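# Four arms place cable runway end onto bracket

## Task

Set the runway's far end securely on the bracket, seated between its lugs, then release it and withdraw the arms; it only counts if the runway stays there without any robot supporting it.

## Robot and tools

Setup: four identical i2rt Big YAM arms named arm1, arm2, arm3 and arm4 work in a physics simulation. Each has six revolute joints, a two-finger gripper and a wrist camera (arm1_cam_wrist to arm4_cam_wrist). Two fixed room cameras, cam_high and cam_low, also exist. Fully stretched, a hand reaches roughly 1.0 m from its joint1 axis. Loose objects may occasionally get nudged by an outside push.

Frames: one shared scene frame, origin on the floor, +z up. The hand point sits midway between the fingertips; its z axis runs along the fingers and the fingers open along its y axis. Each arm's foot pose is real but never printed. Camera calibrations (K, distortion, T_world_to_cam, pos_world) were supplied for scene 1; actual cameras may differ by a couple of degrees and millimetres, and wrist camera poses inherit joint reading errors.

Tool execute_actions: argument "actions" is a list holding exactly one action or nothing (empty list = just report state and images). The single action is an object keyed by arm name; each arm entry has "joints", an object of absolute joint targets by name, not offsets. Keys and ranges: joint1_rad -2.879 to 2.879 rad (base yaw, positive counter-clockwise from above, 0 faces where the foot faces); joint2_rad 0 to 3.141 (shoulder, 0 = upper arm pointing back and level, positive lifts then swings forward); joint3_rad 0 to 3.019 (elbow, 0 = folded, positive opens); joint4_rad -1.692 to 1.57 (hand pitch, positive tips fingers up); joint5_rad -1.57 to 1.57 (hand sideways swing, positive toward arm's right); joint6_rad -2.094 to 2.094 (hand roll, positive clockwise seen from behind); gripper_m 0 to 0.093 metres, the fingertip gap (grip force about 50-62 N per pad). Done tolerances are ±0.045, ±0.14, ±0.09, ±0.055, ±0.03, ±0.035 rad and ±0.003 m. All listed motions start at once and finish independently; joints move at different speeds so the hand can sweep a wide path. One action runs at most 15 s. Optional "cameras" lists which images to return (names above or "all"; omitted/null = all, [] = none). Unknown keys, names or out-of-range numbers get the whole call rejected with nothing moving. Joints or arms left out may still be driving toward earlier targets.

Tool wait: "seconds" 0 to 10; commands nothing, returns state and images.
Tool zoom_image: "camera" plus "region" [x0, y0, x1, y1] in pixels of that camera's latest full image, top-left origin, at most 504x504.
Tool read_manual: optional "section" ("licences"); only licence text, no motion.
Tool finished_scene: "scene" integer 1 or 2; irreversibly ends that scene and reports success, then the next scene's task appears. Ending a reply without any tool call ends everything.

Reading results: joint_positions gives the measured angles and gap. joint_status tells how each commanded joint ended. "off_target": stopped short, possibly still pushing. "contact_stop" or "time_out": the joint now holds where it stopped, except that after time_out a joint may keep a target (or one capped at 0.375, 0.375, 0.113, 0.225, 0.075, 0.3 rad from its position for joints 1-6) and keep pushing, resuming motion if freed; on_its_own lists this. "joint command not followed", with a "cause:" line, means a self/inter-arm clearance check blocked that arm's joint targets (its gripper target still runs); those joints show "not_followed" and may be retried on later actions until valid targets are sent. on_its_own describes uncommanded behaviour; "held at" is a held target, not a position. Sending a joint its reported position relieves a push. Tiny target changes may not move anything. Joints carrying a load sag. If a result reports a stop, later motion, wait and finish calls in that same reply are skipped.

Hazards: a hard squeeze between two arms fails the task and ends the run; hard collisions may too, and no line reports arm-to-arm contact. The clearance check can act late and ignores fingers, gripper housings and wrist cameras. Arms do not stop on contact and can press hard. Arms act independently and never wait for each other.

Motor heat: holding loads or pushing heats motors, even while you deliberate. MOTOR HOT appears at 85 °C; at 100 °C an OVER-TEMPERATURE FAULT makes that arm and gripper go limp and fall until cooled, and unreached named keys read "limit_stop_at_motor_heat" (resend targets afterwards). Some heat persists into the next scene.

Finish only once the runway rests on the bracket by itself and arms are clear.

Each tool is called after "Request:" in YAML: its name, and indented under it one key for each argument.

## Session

Request:
execute_actions:
  actions: []

Scene clock: 0.00 s.
arm1.joint_positions: joint1_rad=-0.242 joint2_rad=+0.527 joint3_rad=+1.383 joint4_rad=-1.453 joint5_rad=-0.126 joint6_rad=-0.463 gripper_m=+0.095
arm1.joint_status: not commanded
arm1.hand: x=-0.9475 y=-0.3021 z=+1.3619 quat_wxyz=(-0.418, +0.661, -0.587, -0.209) (m; scene frame)
arm2.joint_positions: joint1_rad=-0.171 joint2_rad=+0.573 joint3_rad=+1.436 joint4_rad=-1.548 joint5_rad=-0.236 joint6_rad=+0.505 gripper_m=+0.094
arm2.joint_status: not commanded
arm2.hand: x=-0.3137 y=+0.3443 z=+1.3050 quat_wxyz=(-0.398, -0.814, -0.377, +0.192) (m; scene frame)
arm3.joint_positions: joint1_rad=-0.128 joint2_rad=+0.438 joint3_rad=+1.400 joint4_rad=-1.197 joint5_rad=+0.109 joint6_rad=-0.335 gripper_m=+0.095
arm3.joint_status: not commanded
arm3.hand: x=+0.6367 y=-0.3743 z=+1.4527 quat_wxyz=(-0.532, +0.619, -0.484, -0.318) (m; scene frame)
arm4.joint_positions: joint1_rad=+0.240 joint2_rad=+0.512 joint3_rad=+1.446 joint4_rad=-1.261 joint5_rad=+0.245 joint6_rad=+0.182 gripper_m=+0.094
arm4.joint_status: not commanded
arm4.hand: x=+1.2342 y=+0.3190 z=+1.3757 quat_wxyz=(-0.443, -0.589, -0.553, +0.389) (m; scene frame)
pictures: arm1_cam_wrist, arm2_cam_wrist, arm3_cam_wrist, arm4_cam_wrist, cam_high, cam_low
camera_calibration (this result's frames):
arm1_cam_wrist: T_world_to_cam=[[0.950454, -0.0470333, 0.307286, 0.468685], [0.0491142, -0.953353, -0.297834, 0.170438], [0.30696, 0.29817, -0.903809, 1.73153], [0, 0, 0, 1]] pos_world=[-0.985345, -0.331759, 1.47172]
arm2_cam_wrist: T_world_to_cam=[[-0.77269, 0.398844, -0.493835, 0.256981], [0.529404, 0.834157, -0.15464, 0.0832466], [0.350259, -0.380927, -0.855695, 1.48148], [0, 0, 0, 1]] pos_world=[-0.364407, 0.392401, 1.40748]
arm3_cam_wrist: T_world_to_cam=[[0.936199, -0.038854, 0.349317, -1.1186], [0.189449, -0.781349, -0.594646, 0.449602], [0.296043, 0.622884, -0.724137, 1.21811], [0, 0, 0, 1]] pos_world=[0.601446, -0.450909, 1.54018]
arm4_cam_wrist: T_world_to_cam=[[-0.993537, -0.00113132, -0.113507, 1.38257], [0.065597, 0.810355, -0.582255, 0.468271], [0.0926394, -0.585938, -0.805044, 1.30491], [0, 0, 0, 1]] pos_world=[1.22203, 0.386695, 1.4801]
Images, in order (width x height): arm1_cam_wrist 504x504, arm2_cam_wrist 504x504, arm3_cam_wrist 504x504, arm4_cam_wrist 504x504, cam_high 504x504, cam_low 504x504.

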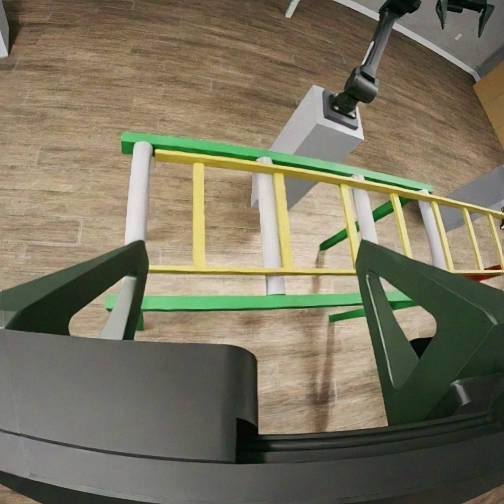

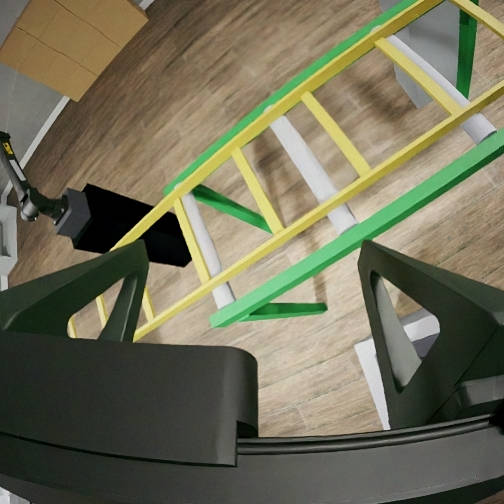

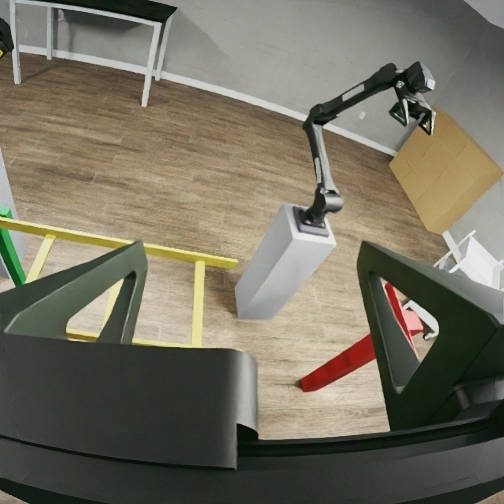

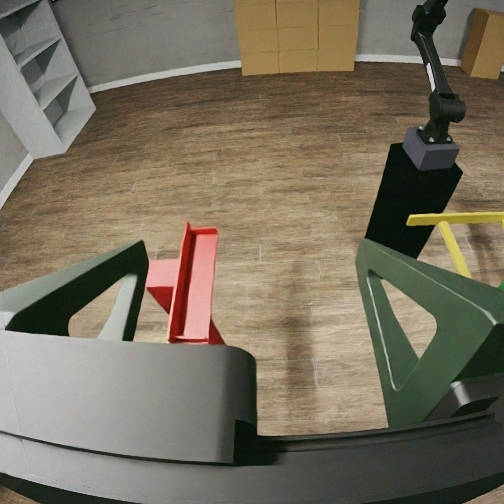

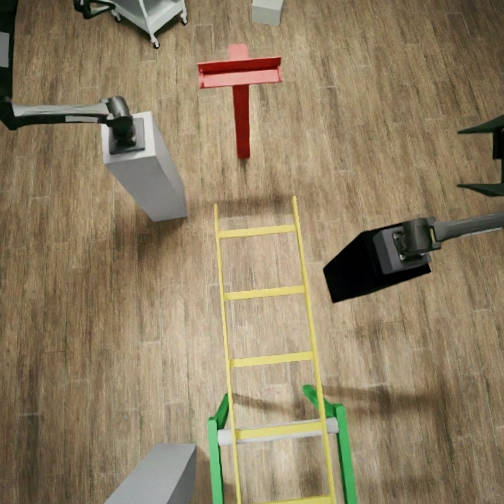

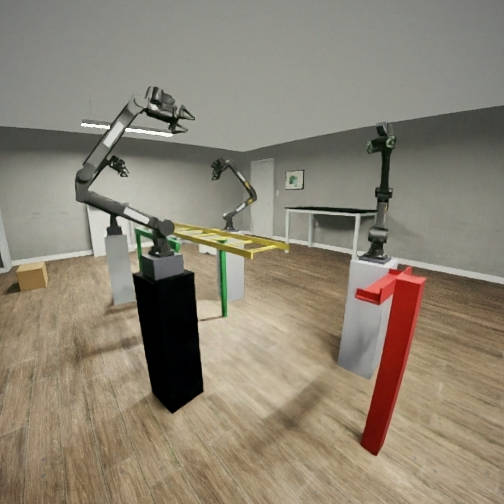

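Request:
execute_actions:
  actions:
    - {"arm3":{"joints":{"joint1_rad":0.124,"joint2_rad":1.684,"joint3_rad":1.15,"joint4_rad":-1.04,"joint5_rad":0,"joint6_rad":0.23}},"arm4":{"joints":{"joint1_rad":-0.88,"joint2_rad":2.12,"joint3_rad":2.02,"joint4_rad":-1.467,"joint5_rad":0,"joint6_rad":-0.85}}}
  cameras: ["cam_high","arm3_cam_wrist","arm4_cam_wrist"]

Scene clock: 11.50 s.
arm1.joint_positions: joint1_rad=-0.242 joint2_rad=+0.527 joint3_rad=+1.383 joint4_rad=-1.453 joint5_rad=-0.126 joint6_rad=-0.463 gripper_m=+0.095
arm1.joint_status: not commanded
arm1.hand: x=-0.9475 y=-0.3021 z=+1.3619 quat_wxyz=(-0.418, +0.661, -0.587, -0.209) (m; scene frame)
arm2.joint_positions: joint1_rad=-0.171 joint2_rad=+0.573 joint3_rad=+1.436 joint4_rad=-1.548 joint5_rad=-0.236 joint6_rad=+0.505 gripper_m=+0.094
arm2.joint_status: not commanded
arm2.hand: x=-0.3137 y=+0.3443 z=+1.3050 quat_wxyz=(-0.398, -0.814, -0.377, +0.192) (m; scene frame)
arm3.joint_positions: joint1_rad=+0.119 joint2_rad=+1.680 joint3_rad=+1.156 joint4_rad=-1.048 joint5_rad=+0.003 joint6_rad=+0.220 gripper_m=+0.095
arm3.joint_status: all done
arm3.hand: x=+0.5126 y=-0.0911 z=+0.9049 quat_wxyz=(-0.003, +0.713, -0.701, +0.004) (m; scene frame)
arm4.joint_positions: joint1_rad=-0.885 joint2_rad=+2.135 joint3_rad=+1.993 joint4_rad=-1.457 joint5_rad=+0.002 joint6_rad=-0.835 gripper_m=+0.094
arm4.joint_status: all done
arm4.hand: x=+0.7373 y=+0.0618 z=+0.8884 quat_wxyz=(+0.000, -0.706, -0.708, -0.011) (m; scene frame)
pictures: arm3_cam_wrist, arm4_cam_wrist, cam_high
camera_calibration (this result's frames):
arm3_cam_wrist: T_world_to_cam=[[0.999791, 0.0131913, 0.0156032, -0.525935], [0.00133503, -0.804206, 0.594349, -0.612981], [0.0203884, -0.594204, -0.804056, 0.784437], [0, 0, 0, 1]] pos_world=[0.51065, -0.0199097, 1.00326]
arm4_cam_wrist: T_world_to_cam=[[-0.999616, 0.0193752, -0.0198193, 0.753304], [0.00351123, 0.797836, 0.602865, -0.580794], [0.0274931, 0.602563, -0.797597, 0.775944], [0, 0, 0, 1]] pos_world=[0.73372, -0.0187728, 0.983961]
Images, in order (width x height): arm3_cam_wrist 504x504, arm4_cam_wrist 504x504, cam_high 504x504.

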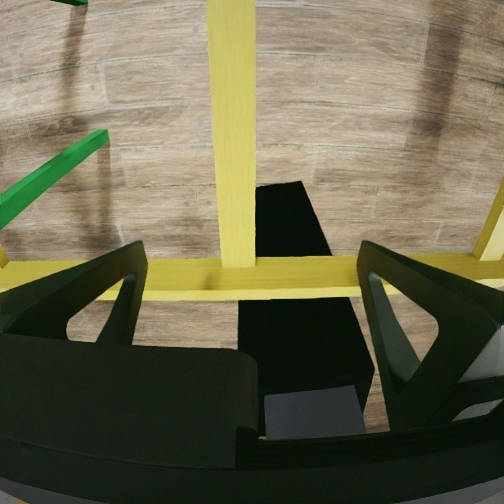

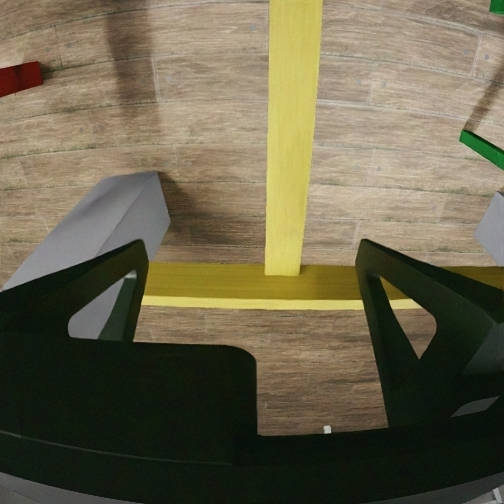

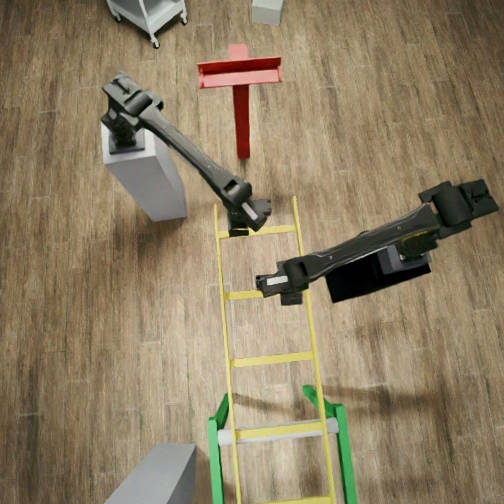

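Request:
execute_actions:
  actions:
    - {"arm3":{"joints":{"joint1_rad":0.15,"joint2_rad":1.852,"joint3_rad":1.068,"joint4_rad":-0.775,"joint6_rad":0.25}},"arm4":{"joints":{"joint1_rad":-0.905,"joint2_rad":2.23,"joint3_rad":1.925,"joint4_rad":-1.245,"joint6_rad":-0.86}}}
  cameras: []

Request:
execute_actions:
  actions:
    - {"arm3":{"joints":{"gripper_m":0}},"arm4":{"joints":{"gripper_m":0}}}
  cameras: ["arm3_cam_wrist","arm4_cam_wrist"]

Request:
execute_actions:
  actions:
    - {"arm3":{"joints":{"joint1_rad":-0.293,"joint2_rad":1.76,"joint3_rad":1.135,"joint4_rad":-0.84,"joint6_rad":-0.2}},"arm4":{"joints":{"joint1_rad":-0.655,"joint2_rad":1.78,"joint3_rad":1.40,"joint4_rad":-1.085,"joint6_rad":-0.6}}}
  cameras: ["cam_high","cam_low"]

Scene clock: 23.77 s.
arm1.joint_positions: joint1_rad=-0.242 joint2_rad=+0.527 joint3_rad=+1.383 joint4_rad=-1.453 joint5_rad=-0.126 joint6_rad=-0.463 gripper_m=+0.095
arm1.joint_status: not commanded
arm1.hand: x=-0.9475 y=-0.3021 z=+1.3619 quat_wxyz=(-0.418, +0.661, -0.587, -0.209) (m; scene frame)
arm2.joint_positions: joint1_rad=-0.171 joint2_rad=+0.573 joint3_rad=+1.436 joint4_rad=-1.548 joint5_rad=-0.236 joint6_rad=+0.505 gripper_m=+0.094
arm2.joint_status: not commanded
arm2.hand: x=-0.3137 y=+0.3443 z=+1.3050 quat_wxyz=(-0.398, -0.814, -0.377, +0.192) (m; scene frame)
arm3.joint_positions: joint1_rad=+0.145 joint2_rad=+1.862 joint3_rad=+1.067 joint4_rad=-0.786 joint5_rad=+0.003 joint6_rad=+0.240 gripper_m=+0.095
arm3.joint_status: all done
arm3.hand: x=+0.5017 y=-0.0949 z=+0.7973 quat_wxyz=(+0.000, +0.715, -0.699, +0.009) (m; scene frame)
arm4.joint_positions: joint1_rad=-0.895 joint2_rad=+2.249 joint3_rad=+1.912 joint4_rad=-1.256 joint5_rad=+0.002 joint6_rad=-0.845 gripper_m=+0.094
arm4.joint_status: all done
arm4.hand: x=+0.7214 y=+0.0564 z=+0.7852 quat_wxyz=(+0.000, -0.706, -0.708, -0.007) (m; scene frame)
pictures: none
No camera images: the call's "cameras" was empty. Leave "cameras" out to get every camera's image.

Scene clock: 24.50 s.
arm1.joint_positions: joint1_rad=-0.242 joint2_rad=+0.527 joint3_rad=+1.383 joint4_rad=-1.453 joint5_rad=-0.126 joint6_rad=-0.463 gripper_m=+0.095
arm1.joint_status: not commanded
arm1.hand: x=-0.9475 y=-0.3021 z=+1.3619 quat_wxyz=(-0.418, +0.661, -0.587, -0.209) (m; scene frame)
arm2.joint_positions: joint1_rad=-0.171 joint2_rad=+0.573 joint3_rad=+1.436 joint4_rad=-1.548 joint5_rad=-0.236 joint6_rad=+0.505 gripper_m=+0.094
arm2.joint_status: not commanded
arm2.hand: x=-0.3137 y=+0.3443 z=+1.3050 quat_wxyz=(-0.398, -0.814, -0.377, +0.192) (m; scene frame)
arm3.joint_positions: joint1_rad=+0.142 joint2_rad=+1.862 joint3_rad=+1.067 joint4_rad=-0.786 joint5_rad=+0.009 joint6_rad=+0.239 gripper_m=+0.024
arm3.joint_status: gripper_m off_target (ended at +0.024, target +0.000)
arm3.hand: x=+0.5044 y=-0.0946 z=+0.7971 quat_wxyz=(-0.003, +0.714, -0.700, +0.011) (m; scene frame)
arm4.joint_positions: joint1_rad=-0.898 joint2_rad=+2.249 joint3_rad=+1.912 joint4_rad=-1.245 joint5_rad=+0.006 joint6_rad=-0.853 gripper_m=+0.023
arm4.joint_status: gripper_m off_target (ended at +0.023, target +0.000)
arm4.hand: x=+0.7177 y=+0.0566 z=+0.7852 quat_wxyz=(+0.002, -0.704, -0.710, -0.002) (m; scene frame)
pictures: arm3_cam_wrist, arm4_cam_wrist
camera_calibration (this result's frames):
arm3_cam_wrist: T_world_to_cam=[[0.999556, 0.0171736, 0.0243458, -0.522503], [-0.000905929, -0.799255, 0.600992, -0.555394], [0.0297797, -0.600747, -0.798884, 0.686461], [0, 0, 0, 1]] pos_world=[0.501325, -0.0225386, 0.894911]
arm4_cam_wrist: T_world_to_cam=[[-0.999885, 0.0146593, -0.0038368, 0.719691], [0.0094886, 0.803124, 0.595737, -0.513334], [0.0118145, 0.595632, -0.803171, 0.713285], [0, 0, 0, 1]] pos_world=[0.716052, -0.0231351, 0.881463]
Images, in order (width x height): arm3_cam_wrist 504x504, arm4_cam_wrist 504x504.

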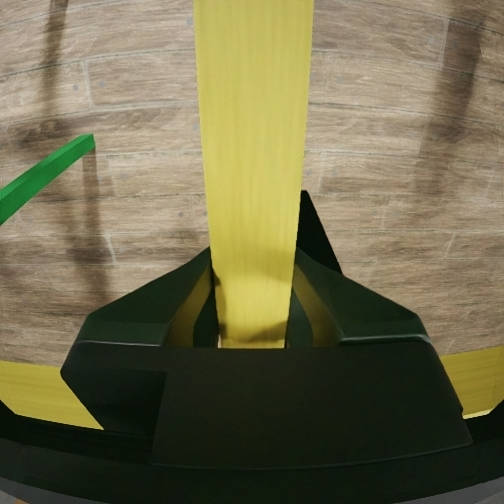

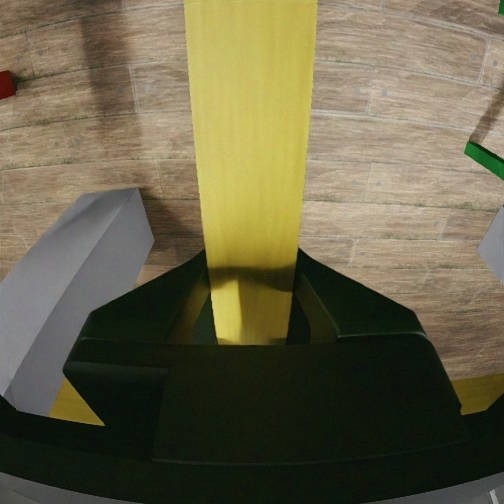

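Scene clock: 26.23 s.
arm1.joint_positions: joint1_rad=-0.242 joint2_rad=+0.527 joint3_rad=+1.383 joint4_rad=-1.453 joint5_rad=-0.126 joint6_rad=-0.463 gripper_m=+0.095
arm1.joint_status: not commanded
arm1.hand: x=-0.9475 y=-0.3021 z=+1.3619 quat_wxyz=(-0.418, +0.661, -0.587, -0.209) (m; scene frame)
arm2.joint_positions: joint1_rad=-0.171 joint2_rad=+0.573 joint3_rad=+1.436 joint4_rad=-1.548 joint5_rad=-0.236 joint6_rad=+0.505 gripper_m=+0.094
arm2.joint_status: not commanded
arm2.hand: x=-0.3137 y=+0.3443 z=+1.3050 quat_wxyz=(-0.398, -0.814, -0.377, +0.192) (m; scene frame)
arm3.joint_positions: joint1_rad=-0.296 joint2_rad=+1.848 joint3_rad=+1.082 joint4_rad=-0.809 joint5_rad=+0.003 joint6_rad=-0.207 gripper_m=+0.024
arm3.joint_status: all done
arm3.hand: x=+0.7037 y=-0.0825 z=+0.8091 quat_wxyz=(-0.001, +0.717, -0.697, +0.006) (m; scene frame)
arm4.joint_positions: joint1_rad=-0.657 joint2_rad=+1.898 joint3_rad=+1.354 joint4_rad=-1.045 joint5_rad=-0.003 joint6_rad=-0.620 gripper_m=+0.023
arm4.joint_status: all done
arm4.hand: x=+0.9188 y=+0.0640 z=+0.7972 quat_wxyz=(+0.000, -0.702, -0.713, -0.006) (m; scene frame)
pictures: cam_high, cam_low
Images, in order (width x height): cam_high 504x504, cam_low 504x504.

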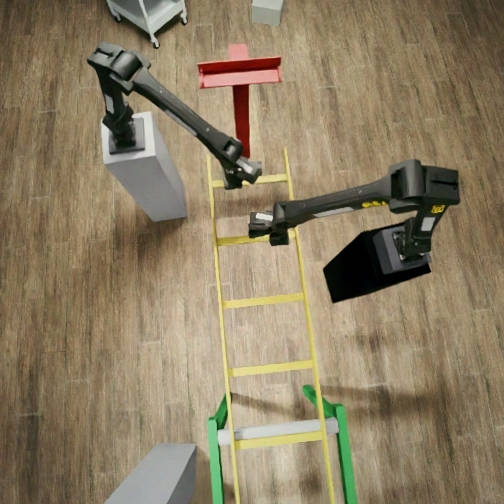

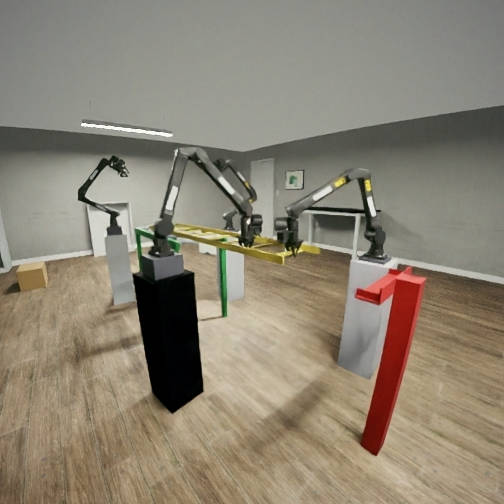

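Request:
execute_actions:
  actions:
    - {"arm3":{"joints":{"joint1_rad":-0.665,"joint2_rad":1.86,"joint3_rad":1.40,"joint4_rad":-0.96,"joint6_rad":-0.58}},"arm4":{"joints":{"joint1_rad":-0.275,"joint2_rad":1.54,"joint3_rad":1.165,"joint4_rad":-1.04,"joint6_rad":-0.23}}}
  cameras: ["cam_high"]

Request:
execute_actions:
  actions:
    - {"arm3":{"joints":{"joint1_rad":-0.86,"joint2_rad":2.05,"joint3_rad":1.73,"joint4_rad":-1.10,"joint6_rad":-0.77}},"arm4":{"joints":{"joint1_rad":0.047,"joint2_rad":1.525,"joint3_rad":1.145,"joint6_rad":0.09}}}
  cameras: ["cam_high","arm4_cam_wrist","cam_low"]

Request:
zoom_image:
  camera: "cam_high"
  region: [170,30,310,150]

Scene clock: 35.67 s.
arm1.joint_positions: joint1_rad=-0.242 joint2_rad=+0.527 joint3_rad=+1.383 joint4_rad=-1.453 joint5_rad=-0.126 joint6_rad=-0.463 gripper_m=+0.095
arm1.joint_status: not commanded
arm1.hand: x=-0.9475 y=-0.3021 z=+1.3619 quat_wxyz=(-0.418, +0.661, -0.587, -0.209) (m; scene frame)
arm2.joint_positions: joint1_rad=-0.171 joint2_rad=+0.573 joint3_rad=+1.436 joint4_rad=-1.548 joint5_rad=-0.236 joint6_rad=+0.505 gripper_m=+0.094
arm2.joint_status: not commanded
arm2.hand: x=-0.3137 y=+0.3443 z=+1.3050 quat_wxyz=(-0.398, -0.814, -0.377, +0.192) (m; scene frame)
arm3.joint_positions: joint1_rad=-0.660 joint2_rad=+1.930 joint3_rad=+1.346 joint4_rad=-0.957 joint5_rad=+0.010 joint6_rad=-0.574 gripper_m=+0.024
arm3.joint_status: all done
arm3.hand: x=+0.9032 y=-0.0749 z=+0.8495 quat_wxyz=(-0.017, +0.718, -0.696, +0.005) (m; scene frame)
arm4.joint_positions: joint1_rad=-0.284 joint2_rad=+1.630 joint3_rad=+1.114 joint4_rad=-1.036 joint5_rad=-0.021 joint6_rad=-0.248 gripper_m=+0.023
arm4.joint_status: all done
arm4.hand: x=+1.1206 y=+0.0629 z=+0.8427 quat_wxyz=(-0.014, -0.701, -0.713, +0.006) (m; scene frame)
pictures: cam_high
Images, in order (width x height): cam_high 504x504.

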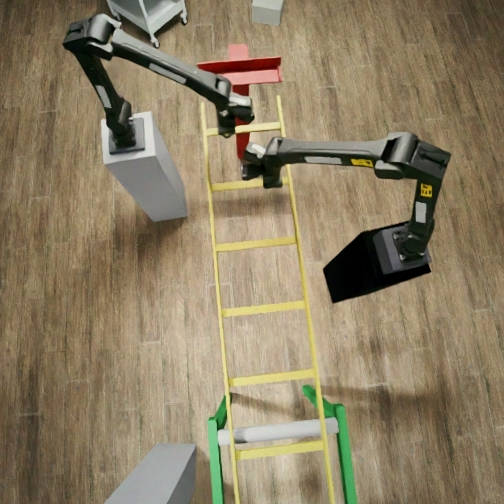

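Scene clock: 37.10 s.
arm1.joint_positions: joint1_rad=-0.242 joint2_rad=+0.527 joint3_rad=+1.383 joint4_rad=-1.453 joint5_rad=-0.126 joint6_rad=-0.463 gripper_m=+0.095
arm1.joint_status: not commanded
arm1.hand: x=-0.9475 y=-0.3021 z=+1.3619 quat_wxyz=(-0.418, +0.661, -0.587, -0.209) (m; scene frame)
arm2.joint_positions: joint1_rad=-0.171 joint2_rad=+0.573 joint3_rad=+1.436 joint4_rad=-1.548 joint5_rad=-0.236 joint6_rad=+0.505 gripper_m=+0.094
arm2.joint_status: not commanded
arm2.hand: x=-0.3137 y=+0.3443 z=+1.3050 quat_wxyz=(-0.398, -0.814, -0.377, +0.192) (m; scene frame)
arm3.joint_positions: joint1_rad=-0.853 joint2_rad=+2.134 joint3_rad=+1.675 joint4_rad=-1.087 joint5_rad=+0.001 joint6_rad=-0.767 gripper_m=+0.024
arm3.joint_status: all done
arm3.hand: x=+1.0434 y=-0.0737 z=+0.8453 quat_wxyz=(-0.014, +0.718, -0.696, +0.004) (m; scene frame)
arm4.joint_positions: joint1_rad=+0.045 joint2_rad=+1.629 joint3_rad=+1.087 joint4_rad=-1.021 joint5_rad=-0.010 joint6_rad=+0.081 gripper_m=+0.023
arm4.joint_status: all done
arm4.hand: x=+1.2643 y=+0.0619 z=+0.8339 quat_wxyz=(-0.007, -0.701, -0.713, +0.002) (m; scene frame)
pictures: arm4_cam_wrist, cam_high, cam_low
camera_calibration (this result's frames):
arm4_cam_wrist: T_world_to_cam=[[-0.999929, 0.00570939, -0.0104352, 1.27244], [-0.00141075, 0.814164, 0.580633, -0.526103], [0.011811, 0.580607, -0.814098, 0.752784], [0, 0, 0, 1]] pos_world=[1.26272, -0.0160024, 0.931591]
Images, in order (width x height): arm4_cam_wrist 504x504, cam_high 504x504, cam_low 504x504.

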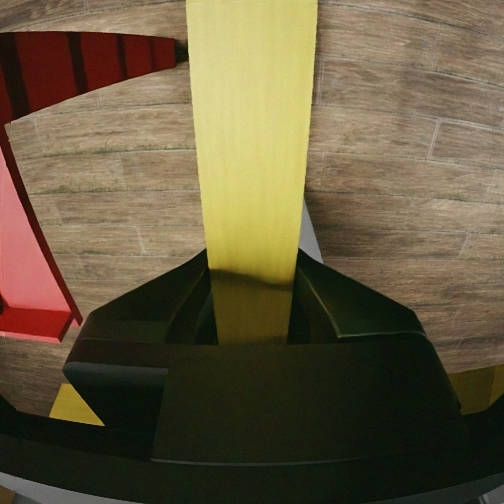

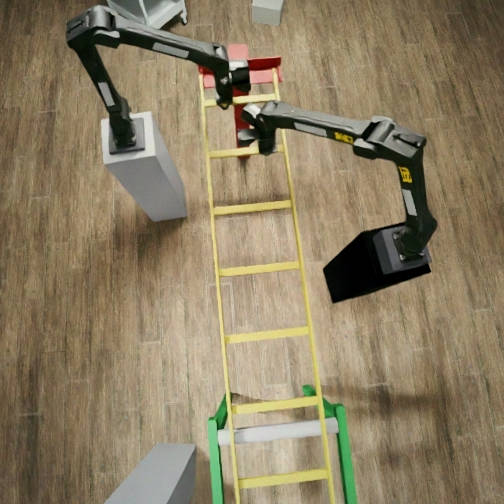

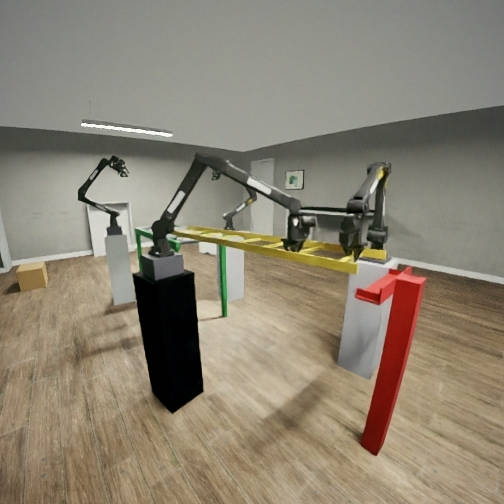

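Region (170, 30, 310, 150) of cam_high's 504x504 image, scaled by 3.600, with more detail than that image has; it fills the top 432 rows of this view, and the rest is white.

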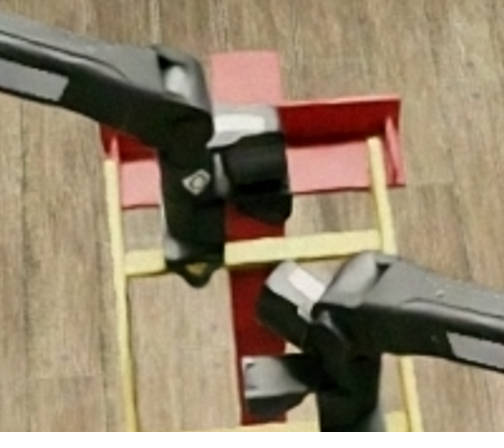

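Request:
execute_actions:
  actions:
    - {"arm3":{"joints":{"joint1_rad":-0.955,"joint2_rad":2.24,"joint3_rad":2.02,"joint4_rad":-1.22,"joint6_rad":-0.86}},"arm4":{"joints":{"joint1_rad":0.232,"joint2_rad":1.615,"joint3_rad":1.21,"joint4_rad":-1.03,"joint6_rad":0.275}}}
  cameras: ["arm4_cam_wrist"]

Request:
execute_actions:
  actions:
    - {"arm3":{"joints":{"joint2_rad":2.32}},"arm4":{"joints":{"joint2_rad":1.73,"joint3_rad":1.17,"joint4_rad":-0.96}}}
  cameras: ["cam_high","arm4_cam_wrist","cam_low"]

Request:
zoom_image:
  camera: "cam_high"
  region: [170,30,310,150]

Request:
zoom_image:
  camera: "cam_low"
  region: [310,230,430,320]

Scene clock: 50.80 s.
arm1.joint_positions: joint1_rad=-0.242 joint2_rad=+0.527 joint3_rad=+1.383 joint4_rad=-1.453 joint5_rad=-0.126 joint6_rad=-0.463 gripper_m=+0.095
arm1.joint_status: not commanded
arm1.hand: x=-0.9475 y=-0.3021 z=+1.3619 quat_wxyz=(-0.418, +0.661, -0.587, -0.209) (m; scene frame)
arm2.joint_positions: joint1_rad=-0.171 joint2_rad=+0.573 joint3_rad=+1.436 joint4_rad=-1.548 joint5_rad=-0.236 joint6_rad=+0.505 gripper_m=+0.094
arm2.joint_status: not commanded
arm2.hand: x=-0.3137 y=+0.3443 z=+1.3050 quat_wxyz=(-0.398, -0.814, -0.377, +0.192) (m; scene frame)
arm3.joint_positions: joint1_rad=-0.939 joint2_rad=+2.312 joint3_rad=+1.943 joint4_rad=-1.190 joint5_rad=-0.005 joint6_rad=-0.854 gripper_m=+0.024
arm3.joint_status: all done
arm3.hand: x=+1.1227 y=-0.0723 z=+0.8264 quat_wxyz=(-0.007, +0.718, -0.696, +0.001) (m; scene frame)
arm4.joint_positions: joint1_rad=+0.229 joint2_rad=+1.704 joint3_rad=+1.115 joint4_rad=-0.994 joint5_rad=+0.007 joint6_rad=+0.265 gripper_m=+0.023
arm4.joint_status: joint3_rad time_out (moved +0.029 of +0.123); the others done
arm4.on_its_own: joint3_rad reads +1.115 and still pushes toward +1.210 since a time_out
arm4.hand: x=+1.3449 y=+0.0634 z=+0.8105 quat_wxyz=(+0.006, -0.701, -0.713, +0.003) (m; scene frame)
pictures: arm4_cam_wrist
camera_calibration (this result's frames):
arm4_cam_wrist: T_world_to_cam=[[-0.999937, 0.00549667, 0.00976211, 1.33639], [0.0102188, 0.804672, 0.593631, -0.539264], [-0.00459231, 0.593694, -0.804678, 0.745562], [0, 0, 0, 1]] pos_world=[1.34524, -0.0160503, 0.907016]
Images, in order (width x height): arm4_cam_wrist 504x504.

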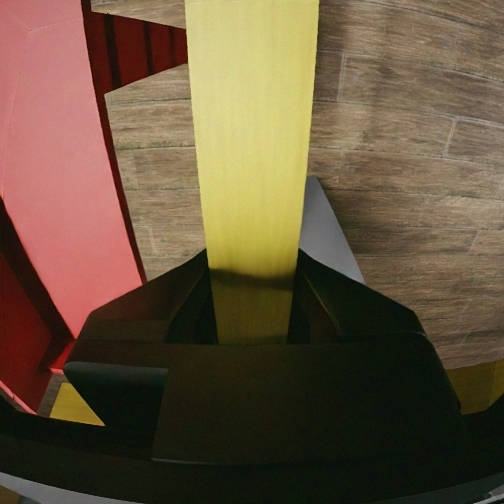

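not run: a stop came earlier in this reply.

This scene's latest camera images include none from cam_high. They are from: arm4_cam_wrist. Call execute_actions without "cameras", or with cam_high in "cameras", to get its image.

This scene's latest camera images include none from cam_low. They are from: arm4_cam_wrist. Call execute_actions without "cameras", or with cam_low in "cameras", to get its image.

Need ~1.5 cm more forward and slightly −y.

Request:
execute_actions:
  actions:
    - {"arm3":{"joints":{"joint1_rad":-0.99,"joint2_rad":2.26,"joint3_rad":2.04,"joint6_rad":-0.885}},"arm4":{"joints":{"joint1_rad":0.275,"joint2_rad":1.65,"joint4_rad":-0.99,"joint6_rad":0.305}}}
  cameras: ["cam_high","arm4_cam_wrist","cam_low"]

Request:
zoom_image:
  camera: "cam_high"
  region: [170,30,310,150]

Request:
zoom_image:
  camera: "cam_low"
  region: [310,230,430,320]

Scene clock: 59.87 s.
arm1.joint_positions: joint1_rad=-0.242 joint2_rad=+0.527 joint3_rad=+1.383 joint4_rad=-1.453 joint5_rad=-0.126 joint6_rad=-0.463 gripper_m=+0.095
arm1.joint_status: not commanded
arm1.hand: x=-0.9475 y=-0.3021 z=+1.3619 quat_wxyz=(-0.418, +0.661, -0.587, -0.209) (m; scene frame)
arm2.joint_positions: joint1_rad=-0.171 joint2_rad=+0.573 joint3_rad=+1.436 joint4_rad=-1.548 joint5_rad=-0.236 joint6_rad=+0.505 gripper_m=+0.094
arm2.joint_status: not commanded
arm2.hand: x=-0.3137 y=+0.3443 z=+1.3050 quat_wxyz=(-0.398, -0.814, -0.377, +0.192) (m; scene frame)
arm3.joint_positions: joint1_rad=-0.946 joint2_rad=+2.324 joint3_rad=+1.947 joint4_rad=-1.184 joint5_rad=-0.009 joint6_rad=-0.859 gripper_m=+0.024
arm3.joint_status: joint3_rad time_out (moved +0.004 of +0.097); the others done
arm3.on_its_own: joint3_rad reads +1.947 and still pushes toward +2.040 since a time_out
arm3.hand: x=+1.1265 y=-0.0745 z=+0.8198 quat_wxyz=(-0.006, +0.718, -0.696, -0.001) (m; scene frame)
arm4.joint_positions: joint1_rad=+0.238 joint2_rad=+1.725 joint3_rad=+1.115 joint4_rad=-0.973 joint5_rad=+0.012 joint6_rad=+0.274 gripper_m=+0.023
arm4.joint_status: all done
arm4.on_its_own: joint3_rad reads +1.115 and still pushes toward +1.210 since a time_out
arm4.hand: x=+1.3489 y=+0.0614 z=+0.8012 quat_wxyz=(+0.008, -0.701, -0.713, +0.006) (m; scene frame)
pictures: arm4_cam_wrist, cam_high, cam_low
camera_calibration (this result's frames):
arm4_cam_wrist: T_world_to_cam=[[-0.999875, 0.00547018, 0.0148128, 1.33636], [0.0131891, 0.805135, 0.592945, -0.535627], [-0.00868282, 0.593066, -0.805107, 0.745169], [0, 0, 0, 1]] pos_world=[1.34973, -0.0179925, 0.897743]
Images, in order (width x height): arm4_cam_wrist 504x504, cam_high 504x504, cam_low 504x504.

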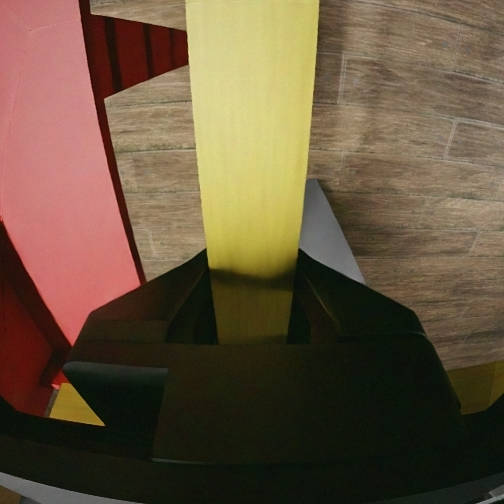

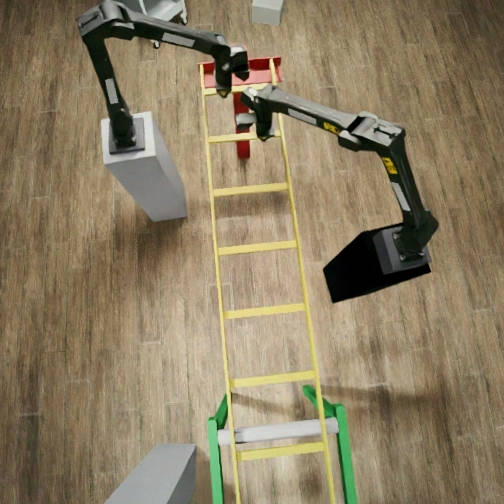

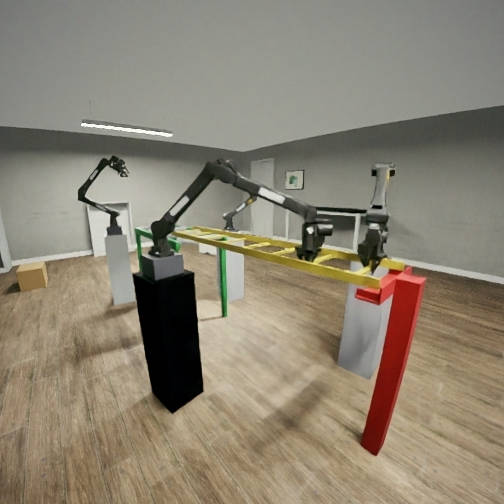

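Region (170, 30, 310, 150) of cam_high's 504x504 image, scaled by 3.600, with more detail than that image has; it fills the top 432 rows of this view, and the rest is white.

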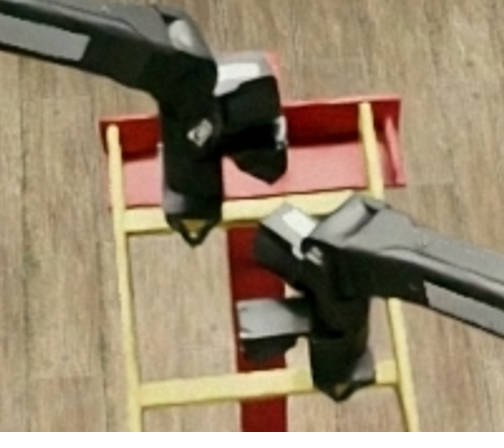

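Region (310, 230, 430, 320) of cam_low's 504x504 image, scaled by 4.200, with more detail than that image has; it fills the top 378 rows of this view, and the rest is white.

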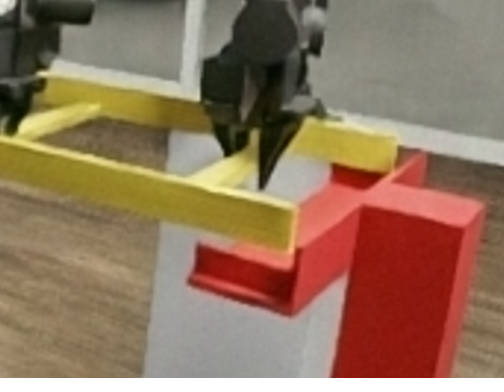

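Request:
execute_actions:
  actions:
    - {"arm3":{"joints":{"joint1_rad":-0.99,"joint2_rad":2.22,"joint3_rad":1.98,"joint4_rad":-1.2}},"arm4":{"joints":{"joint1_rad":0.25,"joint2_rad":1.66,"joint3_rad":1.27}}}
  cameras: ["cam_high"]

Request:
zoom_image:
  camera: "cam_high"
  region: [170,30,310,150]

Scene clock: 72.53 s.
arm1.joint_positions: joint1_rad=-0.242 joint2_rad=+0.527 joint3_rad=+1.383 joint4_rad=-1.453 joint5_rad=-0.126 joint6_rad=-0.463 gripper_m=+0.095
arm1.joint_status: not commanded
arm1.hand: x=-0.9475 y=-0.3021 z=+1.3619 quat_wxyz=(-0.418, +0.661, -0.587, -0.209) (m; scene frame)
arm2.joint_positions: joint1_rad=-0.171 joint2_rad=+0.573 joint3_rad=+1.436 joint4_rad=-1.548 joint5_rad=-0.236 joint6_rad=+0.505 gripper_m=+0.094
arm2.joint_status: not commanded
arm2.hand: x=-0.3137 y=+0.3443 z=+1.3050 quat_wxyz=(-0.398, -0.814, -0.377, +0.192) (m; scene frame)
arm3.joint_positions: joint1_rad=-0.955 joint2_rad=+2.324 joint3_rad=+1.947 joint4_rad=-1.182 joint5_rad=-0.009 joint6_rad=-0.865 gripper_m=+0.024
arm3.joint_status: all done
arm3.hand: x=+1.1312 y=-0.0791 z=+0.8199 quat_wxyz=(-0.007, +0.716, -0.698, +0.000) (m; scene frame)
arm4.joint_positions: joint1_rad=+0.241 joint2_rad=+1.741 joint3_rad=+1.137 joint4_rad=-0.974 joint5_rad=+0.005 joint6_rad=+0.281 gripper_m=+0.023
arm4.joint_status: joint3_rad time_out (moved +0.022 of +0.155); the others done
arm4.on_its_own: joint3_rad reads +1.137 and still pushes toward +1.249 since a time_out
arm4.hand: x=+1.3535 y=+0.0542 z=+0.8013 quat_wxyz=(+0.004, -0.703, -0.712, +0.004) (m; scene frame)
pictures: cam_high
Images, in order (width x height): cam_high 504x504.

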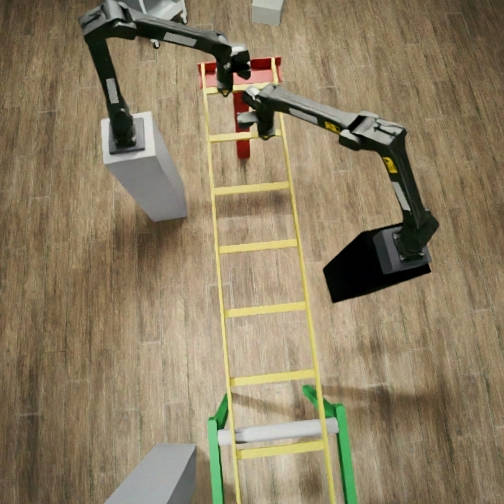

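Region (170, 30, 310, 150) of cam_high's 504x504 image, scaled by 3.600, with more detail than that image has; it fills the top 432 rows of this view, and the rest is white.

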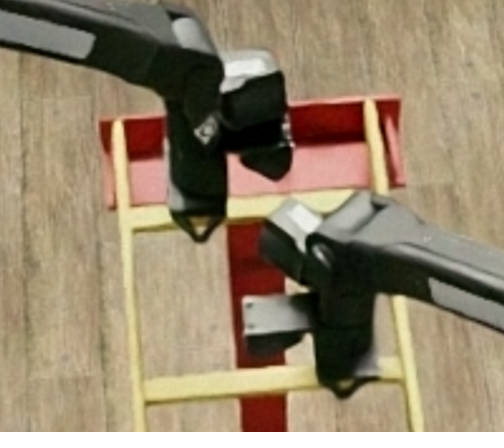

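Request:
execute_actions:
  actions:
    - {"arm3":{"joints":{"joint1_rad":-0.965,"joint2_rad":2.33,"joint3_rad":2.0,"joint4_rad":-1.16}},"arm4":{"joints":{"joint2_rad":1.76,"joint3_rad":1.17,"joint4_rad":-0.94}}}
  cameras: ["cam_high","cam_low"]

Request:
zoom_image:
  camera: "cam_high"
  region: [170,30,310,150]

Request:
zoom_image:
  camera: "cam_low"
  region: [310,230,430,320]

Scene clock: 77.97 s.
arm1.joint_positions: joint1_rad=-0.242 joint2_rad=+0.527 joint3_rad=+1.383 joint4_rad=-1.453 joint5_rad=-0.126 joint6_rad=-0.463 gripper_m=+0.095
arm1.joint_status: not commanded
arm1.hand: x=-0.9475 y=-0.3021 z=+1.3619 quat_wxyz=(-0.418, +0.661, -0.587, -0.209) (m; scene frame)
arm2.joint_positions: joint1_rad=-0.171 joint2_rad=+0.573 joint3_rad=+1.436 joint4_rad=-1.548 joint5_rad=-0.236 joint6_rad=+0.505 gripper_m=+0.094
arm2.joint_status: not commanded
arm2.hand: x=-0.3137 y=+0.3443 z=+1.3050 quat_wxyz=(-0.398, -0.814, -0.377, +0.192) (m; scene frame)
arm3.joint_positions: joint1_rad=-0.957 joint2_rad=+2.358 joint3_rad=+1.947 joint4_rad=-1.165 joint5_rad=-0.006 joint6_rad=-0.865 gripper_m=+0.024
arm3.joint_status: all done
arm3.hand: x=+1.1311 y=-0.0811 z=+0.7973 quat_wxyz=(+0.001, +0.716, -0.698, +0.000) (m; scene frame)
arm4.joint_positions: joint1_rad=+0.242 joint2_rad=+1.799 joint3_rad=+1.136 joint4_rad=-0.944 joint5_rad=+0.005 joint6_rad=+0.284 gripper_m=+0.023
arm4.joint_status: all done
arm4.hand: x=+1.3540 y=+0.0542 z=+0.7746 quat_wxyz=(+0.017, -0.703, -0.711, -0.003) (m; scene frame)
pictures: cam_high, cam_low
Images, in order (width x height): cam_high 504x504, cam_low 504x504.

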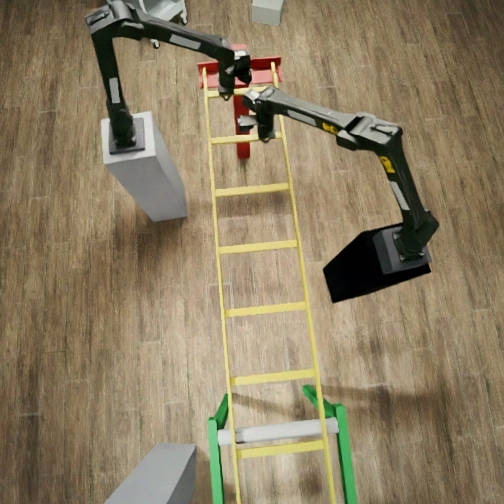

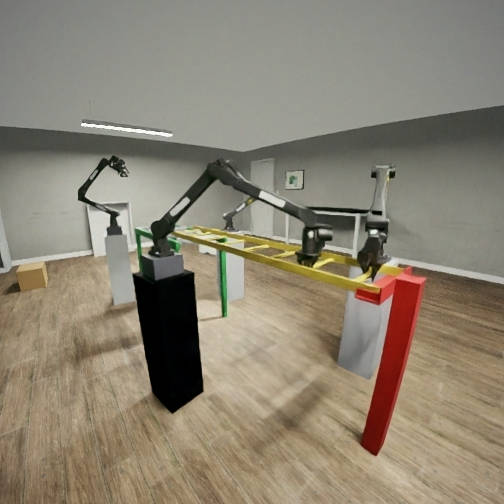

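Region (170, 30, 310, 150) of cam_high's 504x504 image, scaled by 3.600, with more detail than that image has; it fills the top 432 rows of this view, and the rest is white.

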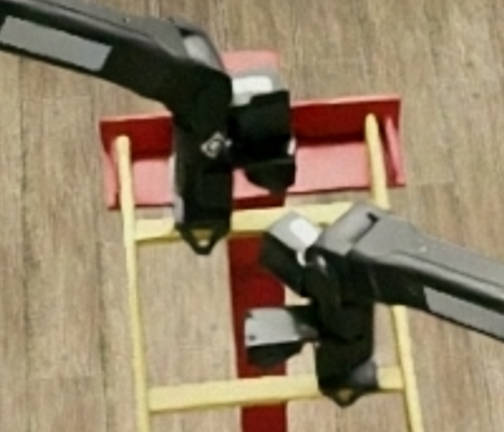

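Region (310, 230, 430, 320) of cam_low's 504x504 image, scaled by 4.200, with more detail than that image has; it fills the top 378 rows of this view, and the rest is white.

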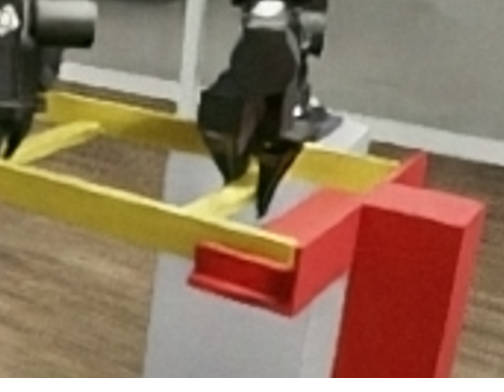

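Request:
execute_actions:
  actions:
    - {"arm3":{"joints":{"gripper_m":0.06,"joint3_rad":1.95}},"arm4":{"joints":{"gripper_m":0.055,"joint3_rad":1.14}}}
  cameras: []

Request:
execute_actions:
  actions:
    - {"arm3":{"joints":{"joint2_rad":1.6,"joint4_rad":-1.3}},"arm4":{"joints":{"joint2_rad":0.85,"joint4_rad":-1.05}}}
  cameras: ["cam_high","arm4_cam_wrist"]

Scene clock: 84.23 s.
arm1.joint_positions: joint1_rad=-0.242 joint2_rad=+0.527 joint3_rad=+1.383 joint4_rad=-1.453 joint5_rad=-0.126 joint6_rad=-0.463 gripper_m=+0.095
arm1.joint_status: not commanded
arm1.hand: x=-0.9475 y=-0.3021 z=+1.3619 quat_wxyz=(-0.418, +0.661, -0.587, -0.209) (m; scene frame)
arm2.joint_positions: joint1_rad=-0.171 joint2_rad=+0.573 joint3_rad=+1.436 joint4_rad=-1.548 joint5_rad=-0.236 joint6_rad=+0.505 gripper_m=+0.094
arm2.joint_status: not commanded
arm2.hand: x=-0.3137 y=+0.3443 z=+1.3050 quat_wxyz=(-0.398, -0.814, -0.377, +0.192) (m; scene frame)
arm3.joint_positions: joint1_rad=-0.957 joint2_rad=+2.343 joint3_rad=+1.947 joint4_rad=-1.165 joint5_rad=-0.004 joint6_rad=-0.875 gripper_m=+0.060
arm3.joint_status: all done
arm3.hand: x=+1.1334 y=-0.0798 z=+0.8072 quat_wxyz=(-0.006, +0.719, -0.694, +0.002) (m; scene frame)
arm4.joint_positions: joint1_rad=+0.242 joint2_rad=+1.789 joint3_rad=+1.136 joint4_rad=-0.944 joint5_rad=+0.002 joint6_rad=+0.290 gripper_m=+0.055
arm4.joint_status: all done
arm4.hand: x=+1.3549 y=+0.0531 z=+0.7793 quat_wxyz=(+0.012, -0.705, -0.709, -0.002) (m; scene frame)
pictures: none
No camera images: the call's "cameras" was empty. Leave "cameras" out to get every camera's image.

Scene clock: 86.03 s.
arm1.joint_positions: joint1_rad=-0.242 joint2_rad=+0.527 joint3_rad=+1.383 joint4_rad=-1.453 joint5_rad=-0.126 joint6_rad=-0.463 gripper_m=+0.095
arm1.joint_status: not commanded
arm1.hand: x=-0.9475 y=-0.3021 z=+1.3619 quat_wxyz=(-0.418, +0.661, -0.587, -0.209) (m; scene frame)
arm2.joint_positions: joint1_rad=-0.171 joint2_rad=+0.573 joint3_rad=+1.436 joint4_rad=-1.548 joint5_rad=-0.236 joint6_rad=+0.505 gripper_m=+0.094
arm2.joint_status: not commanded
arm2.hand: x=-0.3137 y=+0.3443 z=+1.3050 quat_wxyz=(-0.398, -0.814, -0.377, +0.192) (m; scene frame)
arm3.joint_positions: joint1_rad=-0.957 joint2_rad=+1.603 joint3_rad=+1.948 joint4_rad=-1.291 joint5_rad=-0.004 joint6_rad=-0.875 gripper_m=+0.060
arm3.joint_status: all done
arm3.hand: x=+1.0676 y=-0.1345 z=+1.2824 quat_wxyz=(-0.308, +0.685, -0.659, +0.024) (m; scene frame)
arm4.joint_positions: joint1_rad=+0.242 joint2_rad=+0.843 joint3_rad=+1.132 joint4_rad=-1.043 joint5_rad=+0.002 joint6_rad=+0.291 gripper_m=+0.055
arm4.joint_status: all done
arm4.hand: x=+1.3273 y=+0.1516 z=+1.1702 quat_wxyz=(-0.350, -0.647, -0.650, +0.192) (m; scene frame)
pictures: arm4_cam_wrist, cam_high
camera_calibration (this result's frames):
arm4_cam_wrist: T_world_to_cam=[[-0.97215, -0.0774036, -0.221208, 1.5608], [-0.0417216, 0.985966, -0.161648, 0.101749], [0.230616, -0.147917, -0.961737, 0.966542], [0, 0, 0, 1]] pos_world=[1.29868, 0.163458, 1.29127]
Images, in order (width x height): arm4_cam_wrist 504x504, cam_high 504x504.

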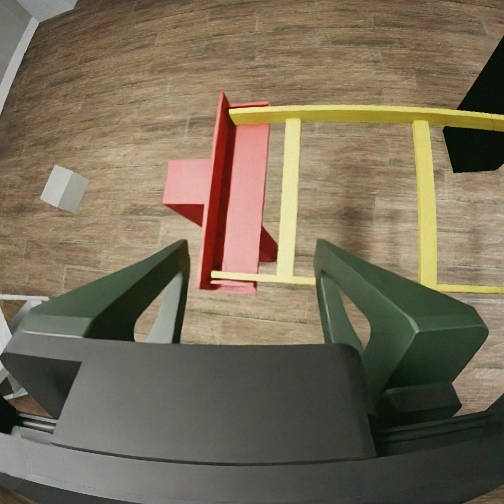

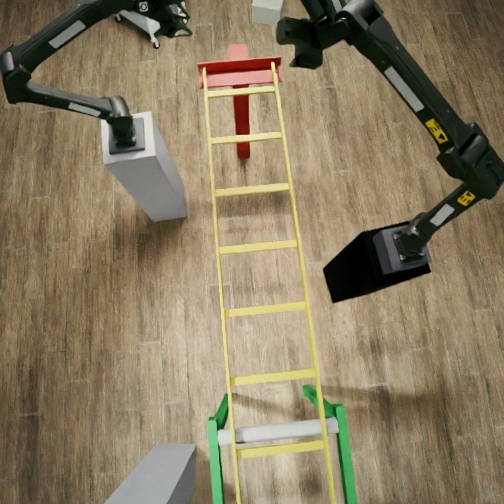

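Request:
finished_scene:
  scene: 2

The scene is finished: the task was done.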